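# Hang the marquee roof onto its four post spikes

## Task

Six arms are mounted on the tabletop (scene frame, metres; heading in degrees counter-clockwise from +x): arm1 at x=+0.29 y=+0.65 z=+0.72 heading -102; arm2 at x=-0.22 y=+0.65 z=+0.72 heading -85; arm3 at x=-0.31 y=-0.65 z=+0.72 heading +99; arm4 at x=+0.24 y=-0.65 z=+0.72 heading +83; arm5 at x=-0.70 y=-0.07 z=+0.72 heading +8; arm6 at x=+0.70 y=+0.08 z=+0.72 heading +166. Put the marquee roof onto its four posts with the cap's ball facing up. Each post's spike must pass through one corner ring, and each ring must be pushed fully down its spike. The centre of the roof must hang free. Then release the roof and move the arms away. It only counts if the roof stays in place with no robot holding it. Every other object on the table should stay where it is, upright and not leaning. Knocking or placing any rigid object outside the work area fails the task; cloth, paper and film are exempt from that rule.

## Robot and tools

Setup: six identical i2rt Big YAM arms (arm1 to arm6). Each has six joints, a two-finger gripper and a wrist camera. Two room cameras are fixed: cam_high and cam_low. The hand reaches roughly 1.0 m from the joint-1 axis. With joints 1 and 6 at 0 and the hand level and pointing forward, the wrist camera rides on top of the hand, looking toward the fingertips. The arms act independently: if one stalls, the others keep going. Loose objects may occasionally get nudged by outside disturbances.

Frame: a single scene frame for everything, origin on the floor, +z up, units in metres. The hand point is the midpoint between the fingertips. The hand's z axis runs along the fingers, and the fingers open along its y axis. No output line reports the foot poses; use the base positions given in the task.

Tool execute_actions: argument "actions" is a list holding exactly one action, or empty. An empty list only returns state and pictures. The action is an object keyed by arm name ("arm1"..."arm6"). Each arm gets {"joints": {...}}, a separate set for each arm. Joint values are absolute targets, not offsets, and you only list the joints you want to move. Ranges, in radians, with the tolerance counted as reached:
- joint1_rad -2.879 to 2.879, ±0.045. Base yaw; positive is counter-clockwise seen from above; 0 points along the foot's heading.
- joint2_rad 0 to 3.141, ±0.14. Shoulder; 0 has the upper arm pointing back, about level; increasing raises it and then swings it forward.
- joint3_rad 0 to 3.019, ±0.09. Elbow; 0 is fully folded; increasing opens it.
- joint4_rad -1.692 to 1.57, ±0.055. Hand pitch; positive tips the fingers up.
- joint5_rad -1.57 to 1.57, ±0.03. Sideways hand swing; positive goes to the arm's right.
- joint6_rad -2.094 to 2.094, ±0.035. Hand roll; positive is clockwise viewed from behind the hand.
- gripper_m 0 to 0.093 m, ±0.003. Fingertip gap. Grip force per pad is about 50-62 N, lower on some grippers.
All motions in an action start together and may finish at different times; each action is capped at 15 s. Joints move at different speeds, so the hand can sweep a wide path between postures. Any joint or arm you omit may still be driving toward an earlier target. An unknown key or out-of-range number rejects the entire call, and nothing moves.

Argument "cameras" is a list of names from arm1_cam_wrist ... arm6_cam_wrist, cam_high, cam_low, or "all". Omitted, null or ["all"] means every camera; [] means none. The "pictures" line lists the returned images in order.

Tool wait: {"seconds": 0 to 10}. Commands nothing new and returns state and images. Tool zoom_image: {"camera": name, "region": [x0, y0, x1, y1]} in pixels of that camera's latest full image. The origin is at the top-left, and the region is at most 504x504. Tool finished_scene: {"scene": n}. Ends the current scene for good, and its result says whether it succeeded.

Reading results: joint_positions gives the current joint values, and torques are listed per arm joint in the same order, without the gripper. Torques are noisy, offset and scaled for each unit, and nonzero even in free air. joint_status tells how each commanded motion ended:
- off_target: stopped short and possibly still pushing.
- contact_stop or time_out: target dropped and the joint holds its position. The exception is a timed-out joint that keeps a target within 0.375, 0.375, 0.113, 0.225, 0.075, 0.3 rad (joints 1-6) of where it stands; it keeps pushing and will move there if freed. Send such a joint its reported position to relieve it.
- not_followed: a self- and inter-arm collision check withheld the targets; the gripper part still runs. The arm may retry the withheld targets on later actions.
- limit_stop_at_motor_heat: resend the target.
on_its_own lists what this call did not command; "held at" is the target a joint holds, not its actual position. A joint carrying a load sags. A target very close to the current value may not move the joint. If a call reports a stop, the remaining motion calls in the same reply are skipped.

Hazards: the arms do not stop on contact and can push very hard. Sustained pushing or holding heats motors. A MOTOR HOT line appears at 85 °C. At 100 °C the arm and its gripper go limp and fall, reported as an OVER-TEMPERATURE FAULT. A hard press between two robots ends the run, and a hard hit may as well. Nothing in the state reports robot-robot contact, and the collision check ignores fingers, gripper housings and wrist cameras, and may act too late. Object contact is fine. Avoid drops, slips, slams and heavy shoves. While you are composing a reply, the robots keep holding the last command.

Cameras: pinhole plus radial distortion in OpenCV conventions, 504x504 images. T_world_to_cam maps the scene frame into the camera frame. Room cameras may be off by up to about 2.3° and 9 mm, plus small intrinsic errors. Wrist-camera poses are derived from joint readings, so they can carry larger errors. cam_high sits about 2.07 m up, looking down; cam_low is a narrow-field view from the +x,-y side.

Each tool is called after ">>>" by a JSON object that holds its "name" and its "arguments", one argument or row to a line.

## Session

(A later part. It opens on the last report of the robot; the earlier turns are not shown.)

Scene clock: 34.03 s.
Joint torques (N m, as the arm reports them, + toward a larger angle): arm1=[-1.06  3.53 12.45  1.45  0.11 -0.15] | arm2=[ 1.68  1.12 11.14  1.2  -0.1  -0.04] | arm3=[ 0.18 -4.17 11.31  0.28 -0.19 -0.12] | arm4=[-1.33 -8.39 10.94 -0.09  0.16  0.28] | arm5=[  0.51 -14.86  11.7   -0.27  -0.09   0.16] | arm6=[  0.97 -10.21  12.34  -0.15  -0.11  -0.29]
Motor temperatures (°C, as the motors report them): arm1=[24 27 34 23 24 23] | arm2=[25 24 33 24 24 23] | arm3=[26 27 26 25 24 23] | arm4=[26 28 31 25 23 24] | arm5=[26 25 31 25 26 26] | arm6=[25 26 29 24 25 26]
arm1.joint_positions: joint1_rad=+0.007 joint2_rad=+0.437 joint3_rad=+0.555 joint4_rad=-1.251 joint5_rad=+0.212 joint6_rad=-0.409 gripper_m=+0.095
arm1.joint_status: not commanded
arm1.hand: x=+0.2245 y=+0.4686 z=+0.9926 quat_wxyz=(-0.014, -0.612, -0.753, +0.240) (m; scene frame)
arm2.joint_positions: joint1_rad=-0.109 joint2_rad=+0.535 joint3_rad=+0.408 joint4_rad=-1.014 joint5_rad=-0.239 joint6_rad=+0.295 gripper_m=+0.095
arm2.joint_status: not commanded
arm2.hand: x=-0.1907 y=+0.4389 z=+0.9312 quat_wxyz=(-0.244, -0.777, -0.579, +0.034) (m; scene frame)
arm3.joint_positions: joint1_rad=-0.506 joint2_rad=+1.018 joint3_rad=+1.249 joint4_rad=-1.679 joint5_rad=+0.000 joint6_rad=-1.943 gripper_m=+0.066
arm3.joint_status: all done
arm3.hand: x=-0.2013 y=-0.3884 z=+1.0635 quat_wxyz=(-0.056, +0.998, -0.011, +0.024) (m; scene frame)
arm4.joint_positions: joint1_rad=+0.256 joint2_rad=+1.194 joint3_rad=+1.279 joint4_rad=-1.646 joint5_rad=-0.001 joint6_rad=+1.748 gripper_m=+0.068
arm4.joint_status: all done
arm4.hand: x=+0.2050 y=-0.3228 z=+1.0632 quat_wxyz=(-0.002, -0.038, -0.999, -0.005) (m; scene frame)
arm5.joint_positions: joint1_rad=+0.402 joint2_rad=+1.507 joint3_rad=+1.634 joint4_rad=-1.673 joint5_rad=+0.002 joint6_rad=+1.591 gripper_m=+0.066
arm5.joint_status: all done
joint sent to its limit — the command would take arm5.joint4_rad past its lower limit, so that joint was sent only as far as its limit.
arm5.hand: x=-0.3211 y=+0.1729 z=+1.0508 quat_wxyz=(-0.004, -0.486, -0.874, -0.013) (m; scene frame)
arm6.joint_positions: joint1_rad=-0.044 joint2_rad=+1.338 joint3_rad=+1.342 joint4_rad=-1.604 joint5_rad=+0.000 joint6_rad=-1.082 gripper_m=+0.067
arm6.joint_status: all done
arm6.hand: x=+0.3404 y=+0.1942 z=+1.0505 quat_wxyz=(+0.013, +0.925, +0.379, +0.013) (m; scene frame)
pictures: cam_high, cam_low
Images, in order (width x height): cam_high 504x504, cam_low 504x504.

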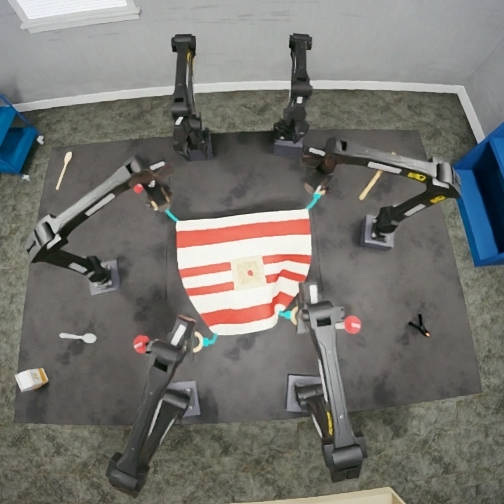

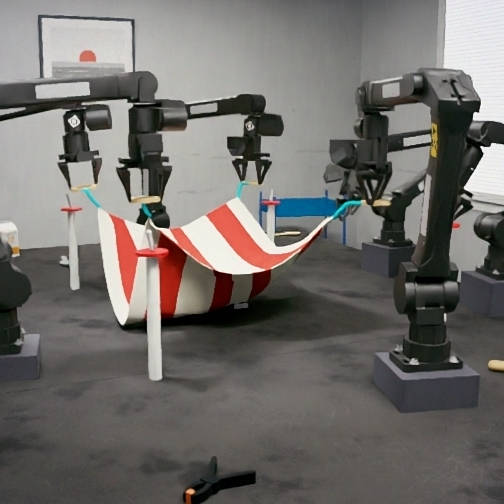

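>>> {"name": "execute_actions", "arguments": {
  "actions": [
    {"arm3":{"joints":{"joint1_rad":0.25}},"arm4":{"joints":{"joint1_rad":-0.435}},"arm5":{"joints":{"joint1_rad":0.86,"joint3_rad":1.74}},"arm6":{"joints":{"joint1_rad":-0.545,"joint3_rad":1.425}}}
  ],
  "cameras": ["arm5_cam_wrist","arm3_cam_wrist","arm4_cam_wrist","arm6_cam_wrist","cam_low"]
}}

Scene clock: 37.00 s.
Joint torques (N m, as the arm reports them, + toward a larger angle): arm1=[-0.78  3.27 12.53  1.36  0.12 -0.14] | arm2=[ 1.69  1.2  11.14  1.21 -0.1  -0.03] | arm3=[ 0.66 -4.63 11.3   0.29 -0.51 -0.09] | arm4=[-2.46 -8.28 10.99 -0.13  0.61  0.21] | arm5=[  2.41 -14.94  11.59  -0.09  -0.75   0.14] | arm6=[  0.53 -11.14  12.8   -0.18   0.57  -0.26]
Motor temperatures (°C, as the motors report them): arm1=[24 27 34 23 24 23] | arm2=[25 24 33 24 24 23] | arm3=[26 27 27 25 24 23] | arm4=[26 28 31 25 23 24] | arm5=[26 25 32 25 26 26] | arm6=[25 26 30 24 25 26]
arm1.joint_positions: joint1_rad=+0.007 joint2_rad=+0.437 joint3_rad=+0.555 joint4_rad=-1.251 joint5_rad=+0.212 joint6_rad=-0.409 gripper_m=+0.095
arm1.joint_status: not commanded
arm1.hand: x=+0.2245 y=+0.4686 z=+0.9926 quat_wxyz=(-0.014, -0.612, -0.753, +0.240) (m; scene frame)
arm2.joint_positions: joint1_rad=-0.109 joint2_rad=+0.535 joint3_rad=+0.408 joint4_rad=-1.014 joint5_rad=-0.239 joint6_rad=+0.295 gripper_m=+0.095
arm2.joint_status: not commanded
arm2.hand: x=-0.1907 y=+0.4389 z=+0.9312 quat_wxyz=(-0.244, -0.777, -0.579, +0.034) (m; scene frame)
arm3.joint_positions: joint1_rad=+0.237 joint2_rad=+1.022 joint3_rad=+1.249 joint4_rad=-1.679 joint5_rad=+0.006 joint6_rad=-1.947 gripper_m=+0.066
arm3.joint_status: all done
arm3.hand: x=-0.4056 y=-0.3822 z=+1.0622 quat_wxyz=(-0.058, +0.934, +0.353, +0.004) (m; scene frame)
arm4.joint_positions: joint1_rad=-0.413 joint2_rad=+1.194 joint3_rad=+1.279 joint4_rad=-1.646 joint5_rad=-0.013 joint6_rad=+1.752 gripper_m=+0.068
arm4.joint_status: all done
arm4.hand: x=+0.4133 y=-0.3717 z=+1.0646 quat_wxyz=(+0.002, -0.366, -0.931, -0.007) (m; scene frame)
arm5.joint_positions: joint1_rad=+0.833 joint2_rad=+1.511 joint3_rad=+1.677 joint4_rad=-1.674 joint5_rad=+0.021 joint6_rad=+1.591 gripper_m=+0.066
arm5.joint_status: all done
arm5.hand: x=-0.4508 y=+0.3138 z=+1.0670 quat_wxyz=(-0.017, -0.288, -0.957, -0.030) (m; scene frame)
arm6.joint_positions: joint1_rad=-0.529 joint2_rad=+1.338 joint3_rad=+1.359 joint4_rad=-1.604 joint5_rad=-0.019 joint6_rad=-1.082 gripper_m=+0.067
arm6.joint_status: all done
arm6.hand: x=+0.4289 y=+0.3487 z=+1.0567 quat_wxyz=(+0.014, +0.989, +0.146, -0.001) (m; scene frame)
pictures: arm3_cam_wrist, arm4_cam_wrist, arm5_cam_wrist, arm6_cam_wrist, cam_low
camera_calibration (this result's frames):
arm3_cam_wrist: T_world_to_cam=[[-0.66836, 0.73507, 0.113874, -0.114171], [0.626713, 0.474022, 0.618494, -0.211077], [0.400658, 0.484742, -0.777495, 1.29266], [0, 0, 0, 1]] pos_world=[-0.461937, -0.442627, 1.14859]
arm4_cam_wrist: T_world_to_cam=[[-0.690387, -0.722664, -0.0335128, 0.0570592], [-0.598152, 0.544154, 0.588311, -0.172326], [-0.406915, 0.426208, -0.80794, 1.30981], [0, 0, 0, 1]] pos_world=[0.469297, -0.423245, 1.16154]
arm5_cam_wrist: T_world_to_cam=[[-0.557651, -0.827074, -0.0705265, 0.0833594], [-0.706539, 0.428346, 0.563313, -1.04986], [-0.435692, 0.363962, -0.823228, 0.689246], [0, 0, 0, 1]] pos_world=[-0.39498, 0.267787, 1.16468]
arm6_cam_wrist: T_world_to_cam=[[-0.290644, 0.956108, -0.0371999, -0.17496], [0.77313, 0.257572, 0.579591, -1.02822], [0.563734, 0.139694, -0.814058, 0.688155], [0, 0, 0, 1]] pos_world=[0.356162, 0.33599, 1.14964]
Images, in order (width x height): arm3_cam_wrist 504x504, arm4_cam_wrist 504x504, arm5_cam_wrist 504x504, arm6_cam_wrist 504x504, cam_low 504x504.

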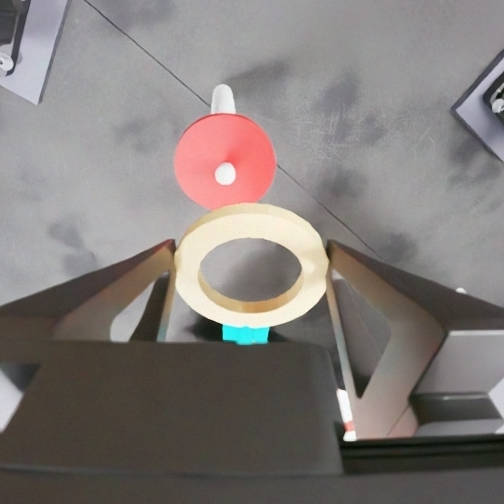

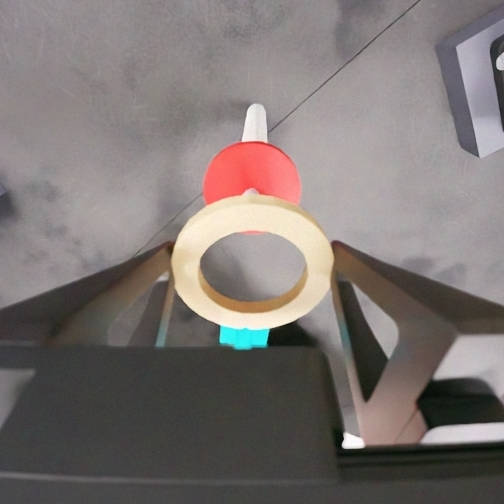

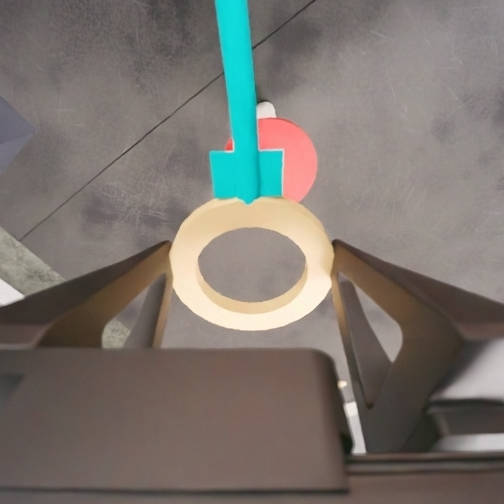

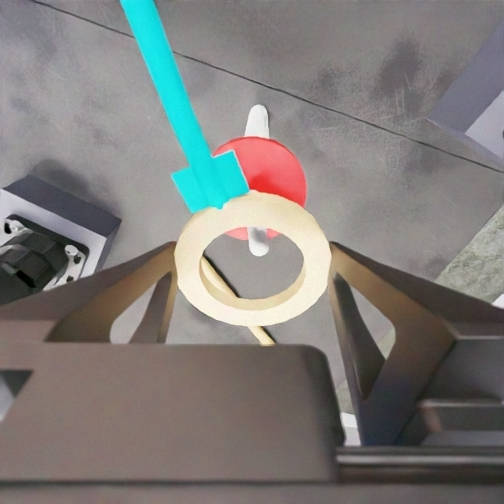

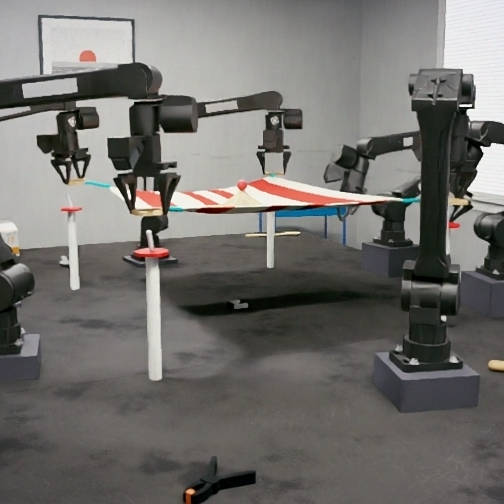

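>>> {"name": "execute_actions", "arguments": {
  "actions": [
    {"arm3":{"joints":{"joint1_rad":0.325,"joint2_rad":0.99,"joint3_rad":1.185}},"arm4":{"joints":{"joint1_rad":-0.47,"joint3_rad":1.235,"joint4_rad":-1.585}},"arm5":{"joints":{"joint1_rad":0.81,"joint3_rad":1.635}},"arm6":{"joints":{"joint1_rad":-0.58,"joint3_rad":1.33}}}
  ],
  "cameras": ["arm5_cam_wrist","arm3_cam_wrist","arm4_cam_wrist","arm6_cam_wrist"]
}}

Scene clock: 39.27 s.
Joint torques (N m, as the arm reports them, + toward a larger angle): arm1=[-1.29  3.48 12.52  1.43  0.09 -0.15] | arm2=[ 1.7   1.17 11.14  1.23 -0.1  -0.04] | arm3=[ 1.23 -6.11  8.67  0.22 -1.01 -0.09] | arm4=[-2.32 -8.35 10.29  0.88  0.62  0.22] | arm5=[  2.49 -14.52   7.26  -0.23  -0.66   0.15] | arm6=[ -0.75 -10.82   7.47   0.05   0.79  -0.25]
Motor temperatures (°C, as the motors report them): arm1=[24 27 34 23 24 23] | arm2=[25 24 34 24 24 23] | arm3=[26 27 27 25 24 23] | arm4=[26 27 31 25 23 24] | arm5=[26 25 33 25 26 26] | arm6=[25 26 30 24 25 26]
arm1.joint_positions: joint1_rad=+0.007 joint2_rad=+0.437 joint3_rad=+0.555 joint4_rad=-1.251 joint5_rad=+0.212 joint6_rad=-0.409 gripper_m=+0.095
arm1.joint_status: not commanded
arm1.hand: x=+0.2245 y=+0.4686 z=+0.9926 quat_wxyz=(-0.014, -0.612, -0.753, +0.240) (m; scene frame)
arm2.joint_positions: joint1_rad=-0.109 joint2_rad=+0.535 joint3_rad=+0.408 joint4_rad=-1.014 joint5_rad=-0.239 joint6_rad=+0.295 gripper_m=+0.095
arm2.joint_status: not commanded
arm2.hand: x=-0.1907 y=+0.4389 z=+0.9312 quat_wxyz=(-0.244, -0.777, -0.579, +0.034) (m; scene frame)
arm3.joint_positions: joint1_rad=+0.305 joint2_rad=+1.003 joint3_rad=+1.198 joint4_rad=-1.679 joint5_rad=+0.017 joint6_rad=-1.947 gripper_m=+0.066
arm3.joint_status: all done
arm3.hand: x=-0.4170 y=-0.3997 z=+1.0466 quat_wxyz=(-0.042, +0.922, +0.385, +0.008) (m; scene frame)
arm4.joint_positions: joint1_rad=-0.448 joint2_rad=+1.195 joint3_rad=+1.230 joint4_rad=-1.596 joint5_rad=-0.013 joint6_rad=+1.752 gripper_m=+0.068
arm4.joint_status: all done
arm4.hand: x=+0.4237 y=-0.3769 z=+1.0458 quat_wxyz=(+0.002, -0.382, -0.924, -0.007) (m; scene frame)
arm5.joint_positions: joint1_rad=+0.789 joint2_rad=+1.511 joint3_rad=+1.637 joint4_rad=-1.674 joint5_rad=+0.019 joint6_rad=+1.591 gripper_m=+0.066
arm5.joint_status: all done
arm5.hand: x=-0.4384 y=+0.2967 z=+1.0512 quat_wxyz=(-0.010, -0.309, -0.951, -0.011) (m; scene frame)
arm6.joint_positions: joint1_rad=-0.543 joint2_rad=+1.338 joint3_rad=+1.339 joint4_rad=-1.604 joint5_rad=-0.025 joint6_rad=-1.082 gripper_m=+0.067
arm6.joint_status: all done
arm6.hand: x=+0.4353 y=+0.3484 z=+1.0495 quat_wxyz=(+0.023, +0.990, +0.139, +0.002) (m; scene frame)
pictures: arm3_cam_wrist, arm4_cam_wrist, arm5_cam_wrist, arm6_cam_wrist
camera_calibration (this result's frames):
arm3_cam_wrist: T_world_to_cam=[[-0.71814, 0.691262, 0.0801955, -0.11013], [0.579855, 0.530685, 0.618177, -0.182572], [0.384764, 0.490439, -0.781937, 1.29386], [0, 0, 0, 1]] pos_world=[-0.471054, -0.461544, 1.13341]
arm4_cam_wrist: T_world_to_cam=[[-0.71506, -0.698268, -0.0333156, 0.0793374], [-0.578789, 0.564636, 0.588379, -0.152786], [-0.392035, 0.440009, -0.807899, 1.29993], [0, 0, 0, 1]] pos_world=[0.47792, -0.430315, 1.14276]
arm5_cam_wrist: T_world_to_cam=[[-0.59501, -0.803149, -0.0302313, 0.00915235], [-0.672575, 0.476977, 0.565805, -1.02708], [-0.440007, 0.356993, -0.823985, 0.688901], [0, 0, 0, 1]] pos_world=[-0.382223, 0.251312, 1.14905]
arm6_cam_wrist: T_world_to_cam=[[-0.276494, 0.959304, -0.0573333, -0.159206], [0.771565, 0.257158, 0.581857, -1.03044], [0.572922, 0.116644, -0.811268, 0.679785], [0, 0, 0, 1]] pos_world=[0.361568, 0.33842, 1.14193]
Images, in order (width x height): arm3_cam_wrist 504x504, arm4_cam_wrist 504x504, arm5_cam_wrist 504x504, arm6_cam_wrist 504x504.

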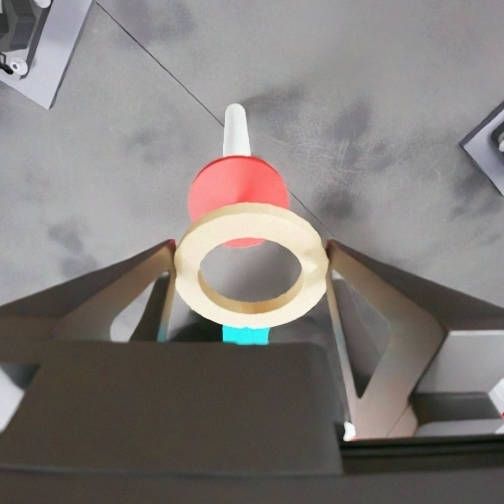

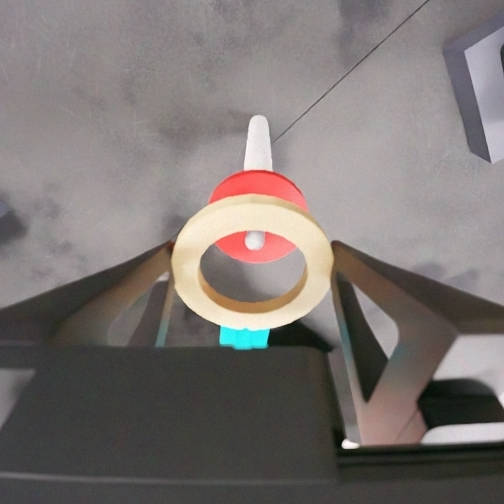

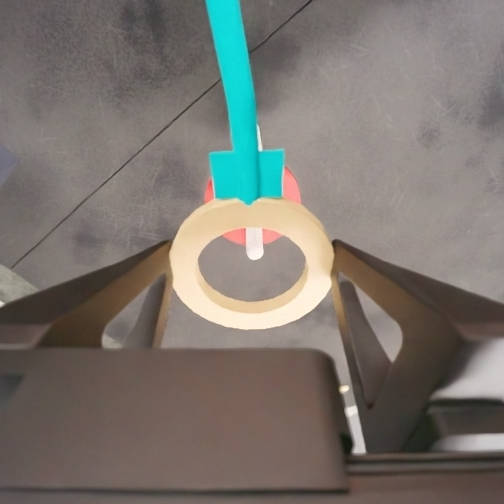

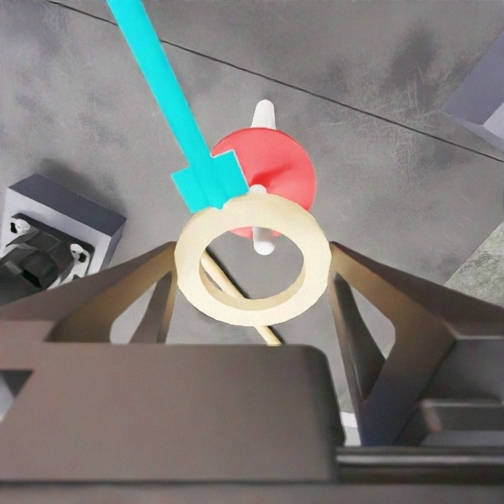

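Lower 0.025, with arm3 a bit further out.

>>> {"name": "execute_actions", "arguments": {
  "actions": [
    {"arm3":{"joints":{"joint1_rad":0.36,"joint3_rad":1.14}},"arm4":{"joints":{"joint3_rad":1.17,"joint4_rad":-1.52}},"arm5":{"joints":{"joint1_rad":0.83,"joint3_rad":1.57,"joint4_rad":-1.605}},"arm6":{"joints":{"joint3_rad":1.265,"joint4_rad":-1.52}}}
  ],
  "cameras": ["arm5_cam_wrist","arm3_cam_wrist","arm4_cam_wrist","arm6_cam_wrist"]
}}

Scene clock: 41.10 s.
Joint torques (N m, as the arm reports them, + toward a larger angle): arm1=[-1.15  3.59 12.5   1.37  0.12 -0.14] | arm2=[ 1.67  1.16 11.16  1.2  -0.1  -0.04] | arm3=[ 1.68 -5.96  8.63  0.09 -1.18 -0.1 ] | arm4=[-2.58 -8.12 10.52  0.88  0.63  0.23] | arm5=[  3.43 -15.27   7.41   0.73  -0.66   0.15] | arm6=[-1.6  -9.35  8.02  0.64  0.94 -0.27]
Motor temperatures (°C, as the motors report them): arm1=[24 27 34 23 24 23] | arm2=[25 24 34 24 24 23] | arm3=[26 27 27 25 24 23] | arm4=[26 27 31 25 23 24] | arm5=[26 25 32 25 26 26] | arm6=[25 26 30 24 25 26]
arm1.joint_positions: joint1_rad=+0.007 joint2_rad=+0.437 joint3_rad=+0.555 joint4_rad=-1.251 joint5_rad=+0.212 joint6_rad=-0.409 gripper_m=+0.095
arm1.joint_status: not commanded
arm1.hand: x=+0.2245 y=+0.4686 z=+0.9926 quat_wxyz=(-0.014, -0.612, -0.753, +0.240) (m; scene frame)
arm2.joint_positions: joint1_rad=-0.109 joint2_rad=+0.535 joint3_rad=+0.408 joint4_rad=-1.014 joint5_rad=-0.239 joint6_rad=+0.295 gripper_m=+0.095
arm2.joint_status: not commanded
arm2.hand: x=-0.1907 y=+0.4389 z=+0.9312 quat_wxyz=(-0.244, -0.777, -0.579, +0.034) (m; scene frame)
arm3.joint_positions: joint1_rad=+0.332 joint2_rad=+1.002 joint3_rad=+1.153 joint4_rad=-1.679 joint5_rad=+0.021 joint6_rad=-1.947 gripper_m=+0.066
arm3.joint_status: all done
arm3.hand: x=-0.4196 y=-0.4099 z=+1.0292 quat_wxyz=(-0.020, +0.917, +0.398, +0.010) (m; scene frame)
arm4.joint_positions: joint1_rad=-0.448 joint2_rad=+1.196 joint3_rad=+1.164 joint4_rad=-1.532 joint5_rad=-0.013 joint6_rad=+1.752 gripper_m=+0.068
arm4.joint_status: all done
arm4.hand: x=+0.4238 y=-0.3771 z=+1.0202 quat_wxyz=(+0.002, -0.382, -0.924, -0.006) (m; scene frame)
arm5.joint_positions: joint1_rad=+0.803 joint2_rad=+1.513 joint3_rad=+1.571 joint4_rad=-1.614 joint5_rad=+0.019 joint6_rad=+1.591 gripper_m=+0.066
arm5.joint_status: all done
arm5.hand: x=-0.4430 y=+0.3015 z=+1.0252 quat_wxyz=(-0.009, -0.302, -0.953, -0.007) (m; scene frame)
arm6.joint_positions: joint1_rad=-0.543 joint2_rad=+1.338 joint3_rad=+1.272 joint4_rad=-1.527 joint5_rad=-0.029 joint6_rad=-1.082 gripper_m=+0.067
arm6.joint_status: all done
arm6.hand: x=+0.4340 y=+0.3489 z=+1.0235 quat_wxyz=(+0.021, +0.990, +0.139, -0.002) (m; scene frame)
pictures: arm3_cam_wrist, arm4_cam_wrist, arm5_cam_wrist, arm6_cam_wrist
camera_calibration (this result's frames):
arm3_cam_wrist: T_world_to_cam=[[-0.738008, 0.673727, 0.0378951, -0.0755852], [0.55148, 0.56983, 0.609233, -0.151492], [0.388863, 0.470517, -0.792086, 1.29027], [0, 0, 0, 1]] pos_world=[-0.473975, -0.469845, 1.11716]
arm4_cam_wrist: T_world_to_cam=[[-0.715111, -0.69832, -0.0310712, 0.0760802], [-0.578019, 0.565753, 0.588063, -0.137175], [-0.393077, 0.43849, -0.808218, 1.27956], [0, 0, 0, 1]] pos_world=[0.478083, -0.43034, 1.1172]
arm5_cam_wrist: T_world_to_cam=[[-0.583697, -0.811665, -0.0223014, 0.00887409], [-0.676771, 0.471147, 0.565686, -1.01771], [-0.448641, 0.345282, -0.824319, 0.663743], [0, 0, 0, 1]] pos_world=[-0.385796, 0.257516, 1.12304]
arm6_cam_wrist: T_world_to_cam=[[-0.276878, 0.959567, -0.0506969, -0.168249], [0.777018, 0.254619, 0.575684, -1.00957], [0.565316, 0.120002, -0.816099, 0.666498], [0, 0, 0, 1]] pos_world=[0.361089, 0.338522, 1.11659]
Images, in order (width x height): arm3_cam_wrist 504x504, arm4_cam_wrist 504x504, arm5_cam_wrist 504x504, arm6_cam_wrist 504x504.

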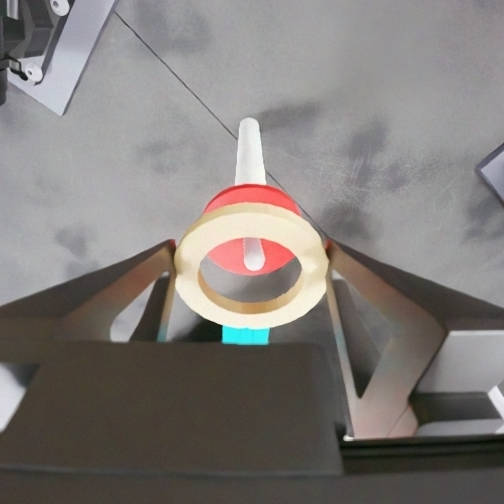

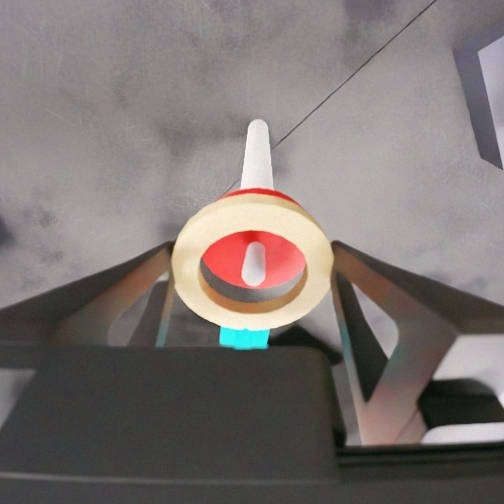

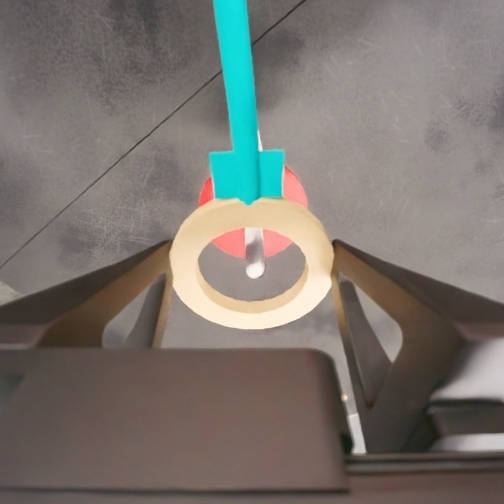

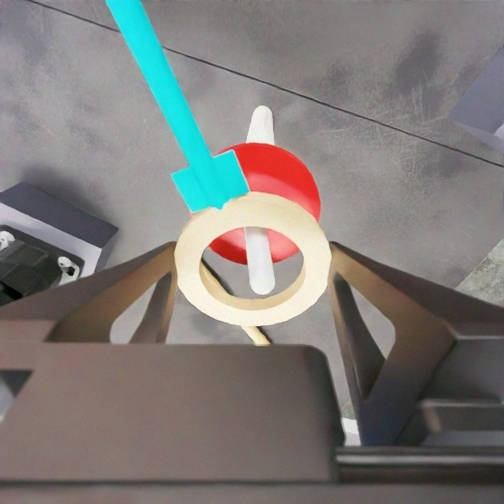

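>>> {"name": "execute_actions", "arguments": {
  "actions": [
    {"arm3":{"joints":{"joint3_rad":1.07,"joint4_rad":-1.615}},"arm4":{"joints":{"joint3_rad":1.105,"joint4_rad":-1.45}},"arm5":{"joints":{"joint3_rad":1.5,"joint4_rad":-1.535}},"arm6":{"joints":{"joint3_rad":1.195,"joint4_rad":-1.445}}}
  ],
  "cameras": []
}}

>>> {"name": "execute_actions", "arguments": {
  "actions": [
    {"arm3":{"joints":{"joint1_rad":0.285,"joint3_rad":1.035,"joint4_rad":-1.575}},"arm4":{"joints":{"joint1_rad":-0.40,"joint3_rad":1.09}},"arm5":{"joints":{"joint1_rad":0.79,"joint3_rad":1.46,"joint4_rad":-1.495}},"arm6":{"joints":{"joint1_rad":-0.53,"joint3_rad":1.175,"joint4_rad":-1.42}}}
  ],
  "cameras": ["arm5_cam_wrist","arm3_cam_wrist","arm4_cam_wrist","arm6_cam_wrist","cam_low"]
}}

Scene clock: 43.93 s.
Joint torques (N m, as the arm reports them, + toward a larger angle): arm1=[-1.12  3.11 12.54  1.34  0.12 -0.15] | arm2=[ 1.68  1.13 11.14  1.22 -0.1  -0.04] | arm3=[ 1.81 -6.03  8.67  0.39 -1.2  -0.09] | arm4=[-2.32 -8.26 10.31  0.72  0.62  0.24] | arm5=[  2.96 -15.19   7.42   0.73  -0.67   0.15] | arm6=[-0.55 -9.83  6.78  0.7   0.92 -0.28]
Motor temperatures (°C, as the motors report them): arm1=[24 27 34 23 24 23] | arm2=[25 24 34 24 24 23] | arm3=[26 26 27 25 24 23] | arm4=[26 27 32 25 23 24] | arm5=[26 26 32 25 26 26] | arm6=[25 26 30 24 26 26]
arm1.joint_positions: joint1_rad=+0.007 joint2_rad=+0.437 joint3_rad=+0.555 joint4_rad=-1.251 joint5_rad=+0.212 joint6_rad=-0.409 gripper_m=+0.095
arm1.joint_status: not commanded
arm1.hand: x=+0.2245 y=+0.4686 z=+0.9926 quat_wxyz=(-0.014, -0.612, -0.753, +0.240) (m; scene frame)
arm2.joint_positions: joint1_rad=-0.109 joint2_rad=+0.535 joint3_rad=+0.408 joint4_rad=-1.014 joint5_rad=-0.239 joint6_rad=+0.295 gripper_m=+0.095
arm2.joint_status: not commanded
arm2.hand: x=-0.1907 y=+0.4389 z=+0.9312 quat_wxyz=(-0.244, -0.777, -0.579, +0.034) (m; scene frame)
arm3.joint_positions: joint1_rad=+0.332 joint2_rad=+1.000 joint3_rad=+1.082 joint4_rad=-1.613 joint5_rad=+0.021 joint6_rad=-1.947 gripper_m=+0.066
arm3.joint_status: all done
arm3.hand: x=-0.4203 y=-0.4084 z=+1.0027 quat_wxyz=(-0.019, +0.917, +0.398, +0.010) (m; scene frame)
arm4.joint_positions: joint1_rad=-0.448 joint2_rad=+1.196 joint3_rad=+1.099 joint4_rad=-1.461 joint5_rad=-0.013 joint6_rad=+1.752 gripper_m=+0.068
arm4.joint_status: all done
arm4.hand: x=+0.4238 y=-0.3774 z=+0.9955 quat_wxyz=(+0.002, -0.382, -0.924, -0.009) (m; scene frame)
arm5.joint_positions: joint1_rad=+0.803 joint2_rad=+1.513 joint3_rad=+1.500 joint4_rad=-1.544 joint5_rad=+0.019 joint6_rad=+1.591 gripper_m=+0.066
arm5.joint_status: all done
arm5.hand: x=-0.4428 y=+0.3020 z=+0.9981 quat_wxyz=(-0.009, -0.302, -0.953, -0.006) (m; scene frame)
arm6.joint_positions: joint1_rad=-0.543 joint2_rad=+1.328 joint3_rad=+1.217 joint4_rad=-1.453 joint5_rad=-0.029 joint6_rad=-1.083 gripper_m=+0.067
arm6.joint_status: all done
arm6.hand: x=+0.4330 y=+0.3500 z=+1.0059 quat_wxyz=(+0.009, +0.990, +0.139, -0.011) (m; scene frame)
pictures: none
No camera images: the call's "cameras" was empty. Leave "cameras" out to get every camera's image.

Scene clock: 44.63 s.
Joint torques (N m, as the arm reports them, + toward a larger angle): arm1=[-1.08  3.56 12.51  1.37  0.11 -0.14] | arm2=[ 1.73  1.15 11.15  1.23 -0.1  -0.04] | arm3=[ 0.32 -5.8   8.71  0.49 -1.08 -0.09] | arm4=[-0.88 -8.16  9.88  0.75  0.38  0.2 ] | arm5=[  1.54 -15.18   7.27   0.71  -0.47   0.15] | arm6=[-0.17 -8.89  6.17  0.86  0.61 -0.24]
Motor temperatures (°C, as the motors report them): arm1=[24 27 34 23 24 23] | arm2=[25 24 34 24 24 23] | arm3=[26 26 27 25 24 23] | arm4=[26 27 32 25 23 24] | arm5=[26 26 32 25 26 26] | arm6=[25 26 30 24 26 26]
arm1.joint_positions: joint1_rad=+0.007 joint2_rad=+0.437 joint3_rad=+0.555 joint4_rad=-1.251 joint5_rad=+0.212 joint6_rad=-0.409 gripper_m=+0.095
arm1.joint_status: not commanded
arm1.hand: x=+0.2245 y=+0.4686 z=+0.9926 quat_wxyz=(-0.014, -0.612, -0.753, +0.240) (m; scene frame)
arm2.joint_positions: joint1_rad=-0.109 joint2_rad=+0.535 joint3_rad=+0.408 joint4_rad=-1.014 joint5_rad=-0.239 joint6_rad=+0.295 gripper_m=+0.095
arm2.joint_status: not commanded
arm2.hand: x=-0.1907 y=+0.4389 z=+0.9312 quat_wxyz=(-0.244, -0.777, -0.579, +0.034) (m; scene frame)
arm3.joint_positions: joint1_rad=+0.277 joint2_rad=+1.000 joint3_rad=+1.049 joint4_rad=-1.574 joint5_rad=+0.018 joint6_rad=-1.947 gripper_m=+0.066
arm3.joint_status: all done
arm3.hand: x=-0.4080 y=-0.4009 z=+0.9903 quat_wxyz=(-0.022, +0.928, +0.372, +0.009) (m; scene frame)
arm4.joint_positions: joint1_rad=-0.401 joint2_rad=+1.196 joint3_rad=+1.090 joint4_rad=-1.461 joint5_rad=-0.007 joint6_rad=+1.752 gripper_m=+0.068
arm4.joint_status: all done
arm4.hand: x=+0.4104 y=-0.3715 z=+0.9919 quat_wxyz=(+0.000, -0.360, -0.933, -0.004) (m; scene frame)
arm5.joint_positions: joint1_rad=+0.777 joint2_rad=+1.513 joint3_rad=+1.464 joint4_rad=-1.504 joint5_rad=+0.013 joint6_rad=+1.591 gripper_m=+0.066
arm5.joint_status: all done
arm5.hand: x=-0.4341 y=+0.2963 z=+0.9842 quat_wxyz=(-0.007, -0.314, -0.949, -0.009) (m; scene frame)
arm6.joint_positions: joint1_rad=-0.516 joint2_rad=+1.321 joint3_rad=+1.208 joint4_rad=-1.433 joint5_rad=-0.018 joint6_rad=-1.084 gripper_m=+0.067
arm6.joint_status: all done
arm6.hand: x=+0.4257 y=+0.3453 z=+1.0054 quat_wxyz=(-0.001, +0.988, +0.154, -0.012) (m; scene frame)
pictures: arm3_cam_wrist, arm4_cam_wrist, arm5_cam_wrist, arm6_cam_wrist, cam_low
camera_calibration (this result's frames):
arm3_cam_wrist: T_world_to_cam=[[-0.699569, 0.713336, 0.0418907, -0.0440273], [0.584085, 0.537073, 0.608603, -0.138575], [0.41164, 0.450228, -0.792369, 1.25216], [0, 0, 0, 1]] pos_world=[-0.465298, -0.457924, 1.07835]
arm4_cam_wrist: T_world_to_cam=[[-0.681524, -0.731223, -0.0289457, 0.0413945], [-0.605777, 0.54153, 0.582906, -0.123921], [-0.410559, 0.414799, -0.812024, 1.25113], [0, 0, 0, 1]] pos_world=[0.466804, -0.42159, 1.08938]
arm5_cam_wrist: T_world_to_cam=[[-0.60394, -0.796636, -0.0250479, -0.00155897], [-0.663016, 0.484704, 0.570501, -0.988903], [-0.442341, 0.361156, -0.820915, 0.630407], [0, 0, 0, 1]] pos_world=[-0.377746, 0.250408, 1.08164]
arm6_cam_wrist: T_world_to_cam=[[-0.305408, 0.952215, -0.00365344, -0.200659], [0.784564, 0.253807, 0.565722, -0.984756], [0.539616, 0.16991, -0.824588, 0.659117], [0, 0, 0, 1]] pos_world=[0.355651, 0.329018, 1.09986]
Images, in order (width x height): arm3_cam_wrist 504x504, arm4_cam_wrist 504x504, arm5_cam_wrist 504x504, arm6_cam_wrist 504x504, cam_low 504x504.

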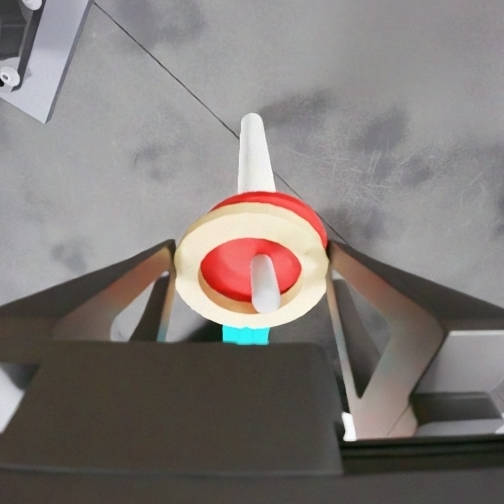

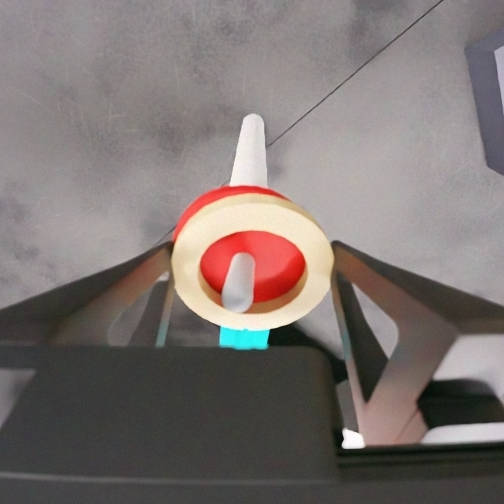

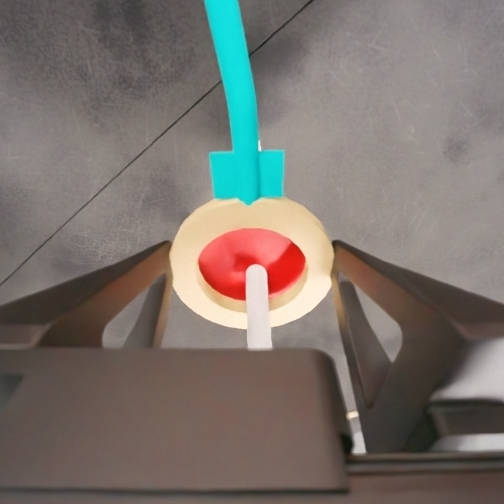

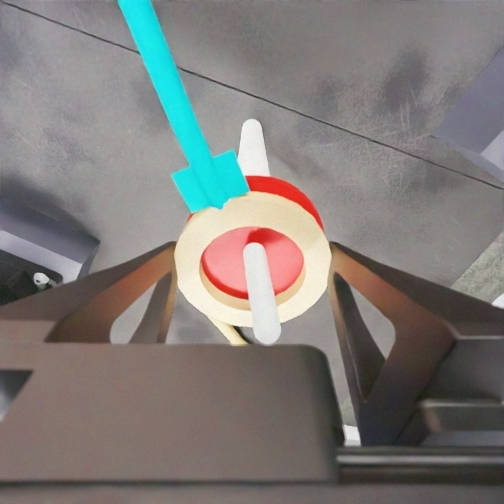

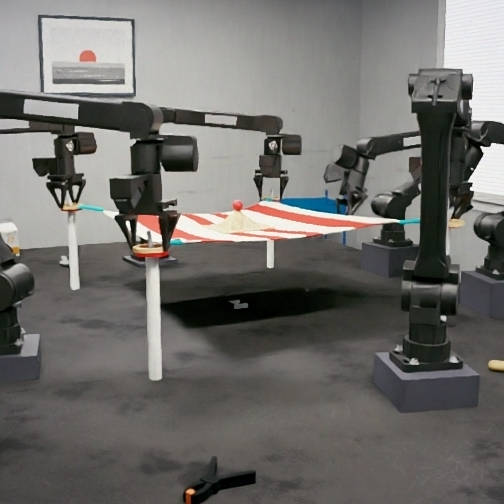

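>>> {"name": "execute_actions", "arguments": {
  "actions": [
    {"arm5":{"joints":{"gripper_m":0.093}},"arm3":{"joints":{"gripper_m":0.093}},"arm4":{"joints":{"gripper_m":0.093}},"arm6":{"joints":{"gripper_m":0.093,"joint3_rad":1.21,"joint2_rad":1.32}}}
  ],
  "cameras": []
}}

>>> {"name": "execute_actions", "arguments": {
  "actions": [
    {"arm3":{"joints":{"joint2_rad":0.6,"joint3_rad":1.2}},"arm4":{"joints":{"joint2_rad":0.8,"joint3_rad":1.2}},"arm5":{"joints":{"joint2_rad":1.1,"joint3_rad":1.6}},"arm6":{"joints":{"joint2_rad":0.9,"joint3_rad":1.33}}}
  ],
  "cameras": ["cam_high","cam_low"]
}}

>>> {"name": "zoom_image", "arguments": {
  "camera": "cam_high",
  "region": [110, 130, 380, 370]
}}

Scene clock: 46.43 s.
Joint torques (N m, as the arm reports them, + toward a larger angle): arm1=[-0.98  3.38 12.53  1.37  0.1  -0.15] | arm2=[ 1.69  1.2  11.14  1.24 -0.1  -0.04] | arm3=[ 0.22 -5.86  8.67  0.47 -0.38 -0.09] | arm4=[-1.2  -8.23  9.8   0.83  0.19  0.23] | arm5=[  1.17 -14.95   7.31   0.72  -0.14   0.15] | arm6=[ 1.23 -9.7   8.56  0.78  0.08 -0.2 ]
Motor temperatures (°C, as the motors report them): arm1=[24 27 35 23 24 23] | arm2=[25 24 34 24 24 23] | arm3=[26 26 27 25 24 23] | arm4=[26 27 32 25 23 24] | arm5=[26 26 32 25 26 26] | arm6=[25 26 29 24 26 26]
arm1.joint_positions: joint1_rad=+0.007 joint2_rad=+0.437 joint3_rad=+0.555 joint4_rad=-1.251 joint5_rad=+0.212 joint6_rad=-0.409 gripper_m=+0.095
arm1.joint_status: not commanded
arm1.hand: x=+0.2245 y=+0.4686 z=+0.9926 quat_wxyz=(-0.014, -0.612, -0.753, +0.240) (m; scene frame)
arm2.joint_positions: joint1_rad=-0.109 joint2_rad=+0.535 joint3_rad=+0.408 joint4_rad=-1.014 joint5_rad=-0.239 joint6_rad=+0.295 gripper_m=+0.095
arm2.joint_status: not commanded
arm2.hand: x=-0.1907 y=+0.4389 z=+0.9312 quat_wxyz=(-0.244, -0.777, -0.579, +0.034) (m; scene frame)
arm3.joint_positions: joint1_rad=+0.277 joint2_rad=+1.000 joint3_rad=+1.049 joint4_rad=-1.574 joint5_rad=+0.004 joint6_rad=-1.947 gripper_m=+0.093
arm3.joint_status: all done
arm3.hand: x=-0.4104 y=-0.4018 z=+0.9903 quat_wxyz=(-0.022, +0.928, +0.373, +0.002) (m; scene frame)
arm4.joint_positions: joint1_rad=-0.401 joint2_rad=+1.196 joint3_rad=+1.090 joint4_rad=-1.461 joint5_rad=-0.002 joint6_rad=+1.752 gripper_m=+0.093
arm4.joint_status: all done
arm4.hand: x=+0.4111 y=-0.3720 z=+0.9919 quat_wxyz=(-0.003, -0.360, -0.933, -0.003) (m; scene frame)
arm5.joint_positions: joint1_rad=+0.784 joint2_rad=+1.513 joint3_rad=+1.464 joint4_rad=-1.504 joint5_rad=+0.003 joint6_rad=+1.592 gripper_m=+0.093
arm5.joint_status: all done
arm5.hand: x=-0.4379 y=+0.2990 z=+0.9842 quat_wxyz=(-0.002, -0.311, -0.950, -0.010) (m; scene frame)
arm6.joint_positions: joint1_rad=-0.523 joint2_rad=+1.319 joint3_rad=+1.208 joint4_rad=-1.431 joint5_rad=-0.003 joint6_rad=-1.084 gripper_m=+0.093
arm6.joint_status: all done
arm6.hand: x=+0.4291 y=+0.3492 z=+1.0061 quat_wxyz=(-0.008, +0.989, +0.150, -0.007) (m; scene frame)
pictures: none
No camera images: the call's "cameras" was empty. Leave "cameras" out to get every camera's image.

Scene clock: 48.07 s.
Joint torques (N m, as the arm reports them, + toward a larger angle): arm1=[-0.99  3.42 12.59  1.34  0.12 -0.16] | arm2=[ 1.69  1.18 11.15  1.21 -0.1  -0.04] | arm3=[ 0.26  1.31 11.72  1.46 -0.35 -0.05] | arm4=[-0.9  -2.87 12.78  1.51  0.17  0.19] | arm5=[ 1.15 -8.41  8.92  1.72 -0.14  0.1 ] | arm6=[-0.07 -4.08 10.73  1.37 -0.05 -0.2 ]
Motor temperatures (°C, as the motors report them): arm1=[24 27 35 23 24 23] | arm2=[25 24 34 24 24 23] | arm3=[26 26 27 25 24 23] | arm4=[26 27 32 25 23 24] | arm5=[26 26 33 25 26 26] | arm6=[25 26 30 24 26 26]
arm1.joint_positions: joint1_rad=+0.007 joint2_rad=+0.437 joint3_rad=+0.555 joint4_rad=-1.251 joint5_rad=+0.212 joint6_rad=-0.409 gripper_m=+0.095
arm1.joint_status: not commanded
arm1.hand: x=+0.2245 y=+0.4686 z=+0.9926 quat_wxyz=(-0.014, -0.612, -0.753, +0.240) (m; scene frame)
arm2.joint_positions: joint1_rad=-0.109 joint2_rad=+0.535 joint3_rad=+0.408 joint4_rad=-1.014 joint5_rad=-0.239 joint6_rad=+0.295 gripper_m=+0.095
arm2.joint_status: not commanded
arm2.hand: x=-0.1907 y=+0.4389 z=+0.9312 quat_wxyz=(-0.244, -0.777, -0.579, +0.034) (m; scene frame)
arm3.joint_positions: joint1_rad=+0.277 joint2_rad=+0.595 joint3_rad=+1.175 joint4_rad=-1.574 joint5_rad=+0.003 joint6_rad=-1.947 gripper_m=+0.093
arm3.joint_status: all done
arm3.hand: x=-0.3852 y=-0.4637 z=+1.1335 quat_wxyz=(-0.283, +0.890, +0.357, +0.000) (m; scene frame)
arm4.joint_positions: joint1_rad=-0.401 joint2_rad=+0.802 joint3_rad=+1.171 joint4_rad=-1.460 joint5_rad=-0.002 joint6_rad=+1.752 gripper_m=+0.093
arm4.joint_status: all done
arm4.hand: x=+0.3838 y=-0.4144 z=+1.1397 quat_wxyz=(-0.046, -0.349, -0.906, -0.234) (m; scene frame)
arm5.joint_positions: joint1_rad=+0.784 joint2_rad=+1.110 joint3_rad=+1.578 joint4_rad=-1.503 joint5_rad=+0.003 joint6_rad=+1.592 gripper_m=+0.093
arm5.joint_status: all done
arm5.hand: x=-0.4794 y=+0.2382 z=+1.1970 quat_wxyz=(-0.076, -0.301, -0.915, -0.256) (m; scene frame)
arm6.joint_positions: joint1_rad=-0.523 joint2_rad=+0.906 joint3_rad=+1.299 joint4_rad=-1.428 joint5_rad=-0.003 joint6_rad=-1.084 gripper_m=+0.093
arm6.joint_status: all done
arm6.hand: x=+0.4704 y=+0.3079 z=+1.1854 quat_wxyz=(-0.209, +0.954, +0.145, -0.156) (m; scene frame)
pictures: cam_high, cam_low
Images, in order (width x height): cam_high 504x504, cam_low 504x504.

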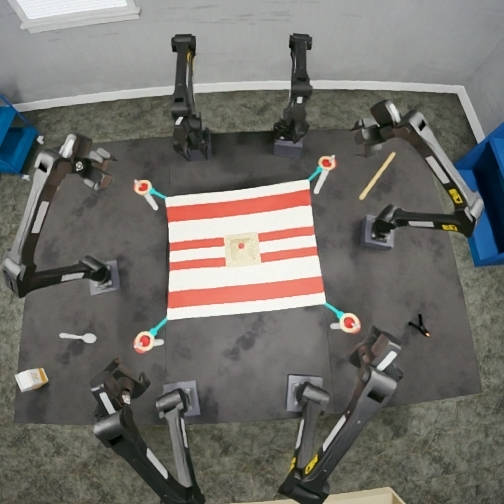

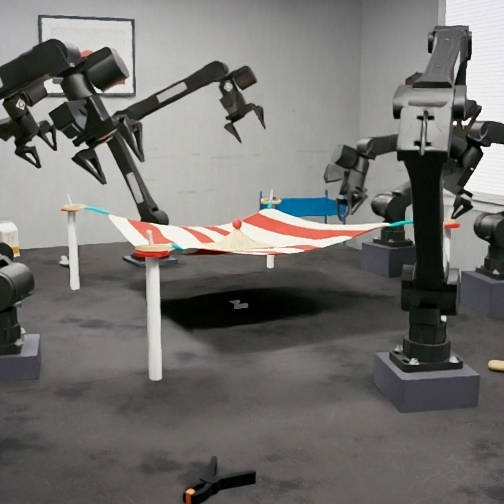

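Region (110, 130, 380, 370) of cam_high's 504x504 image, scaled by 1.867, with more detail than that image has.

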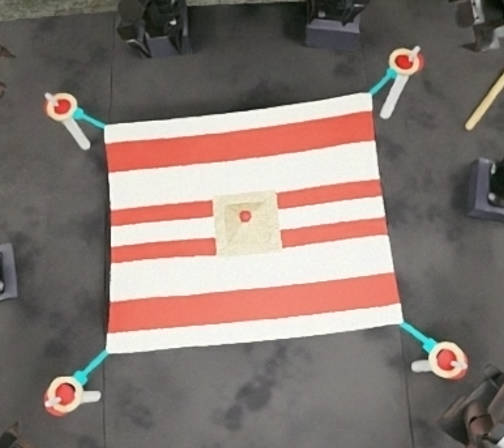

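>>> {"name": "finished_scene", "arguments": {
  "scene": 2
}}

The scene is finished: the task was done.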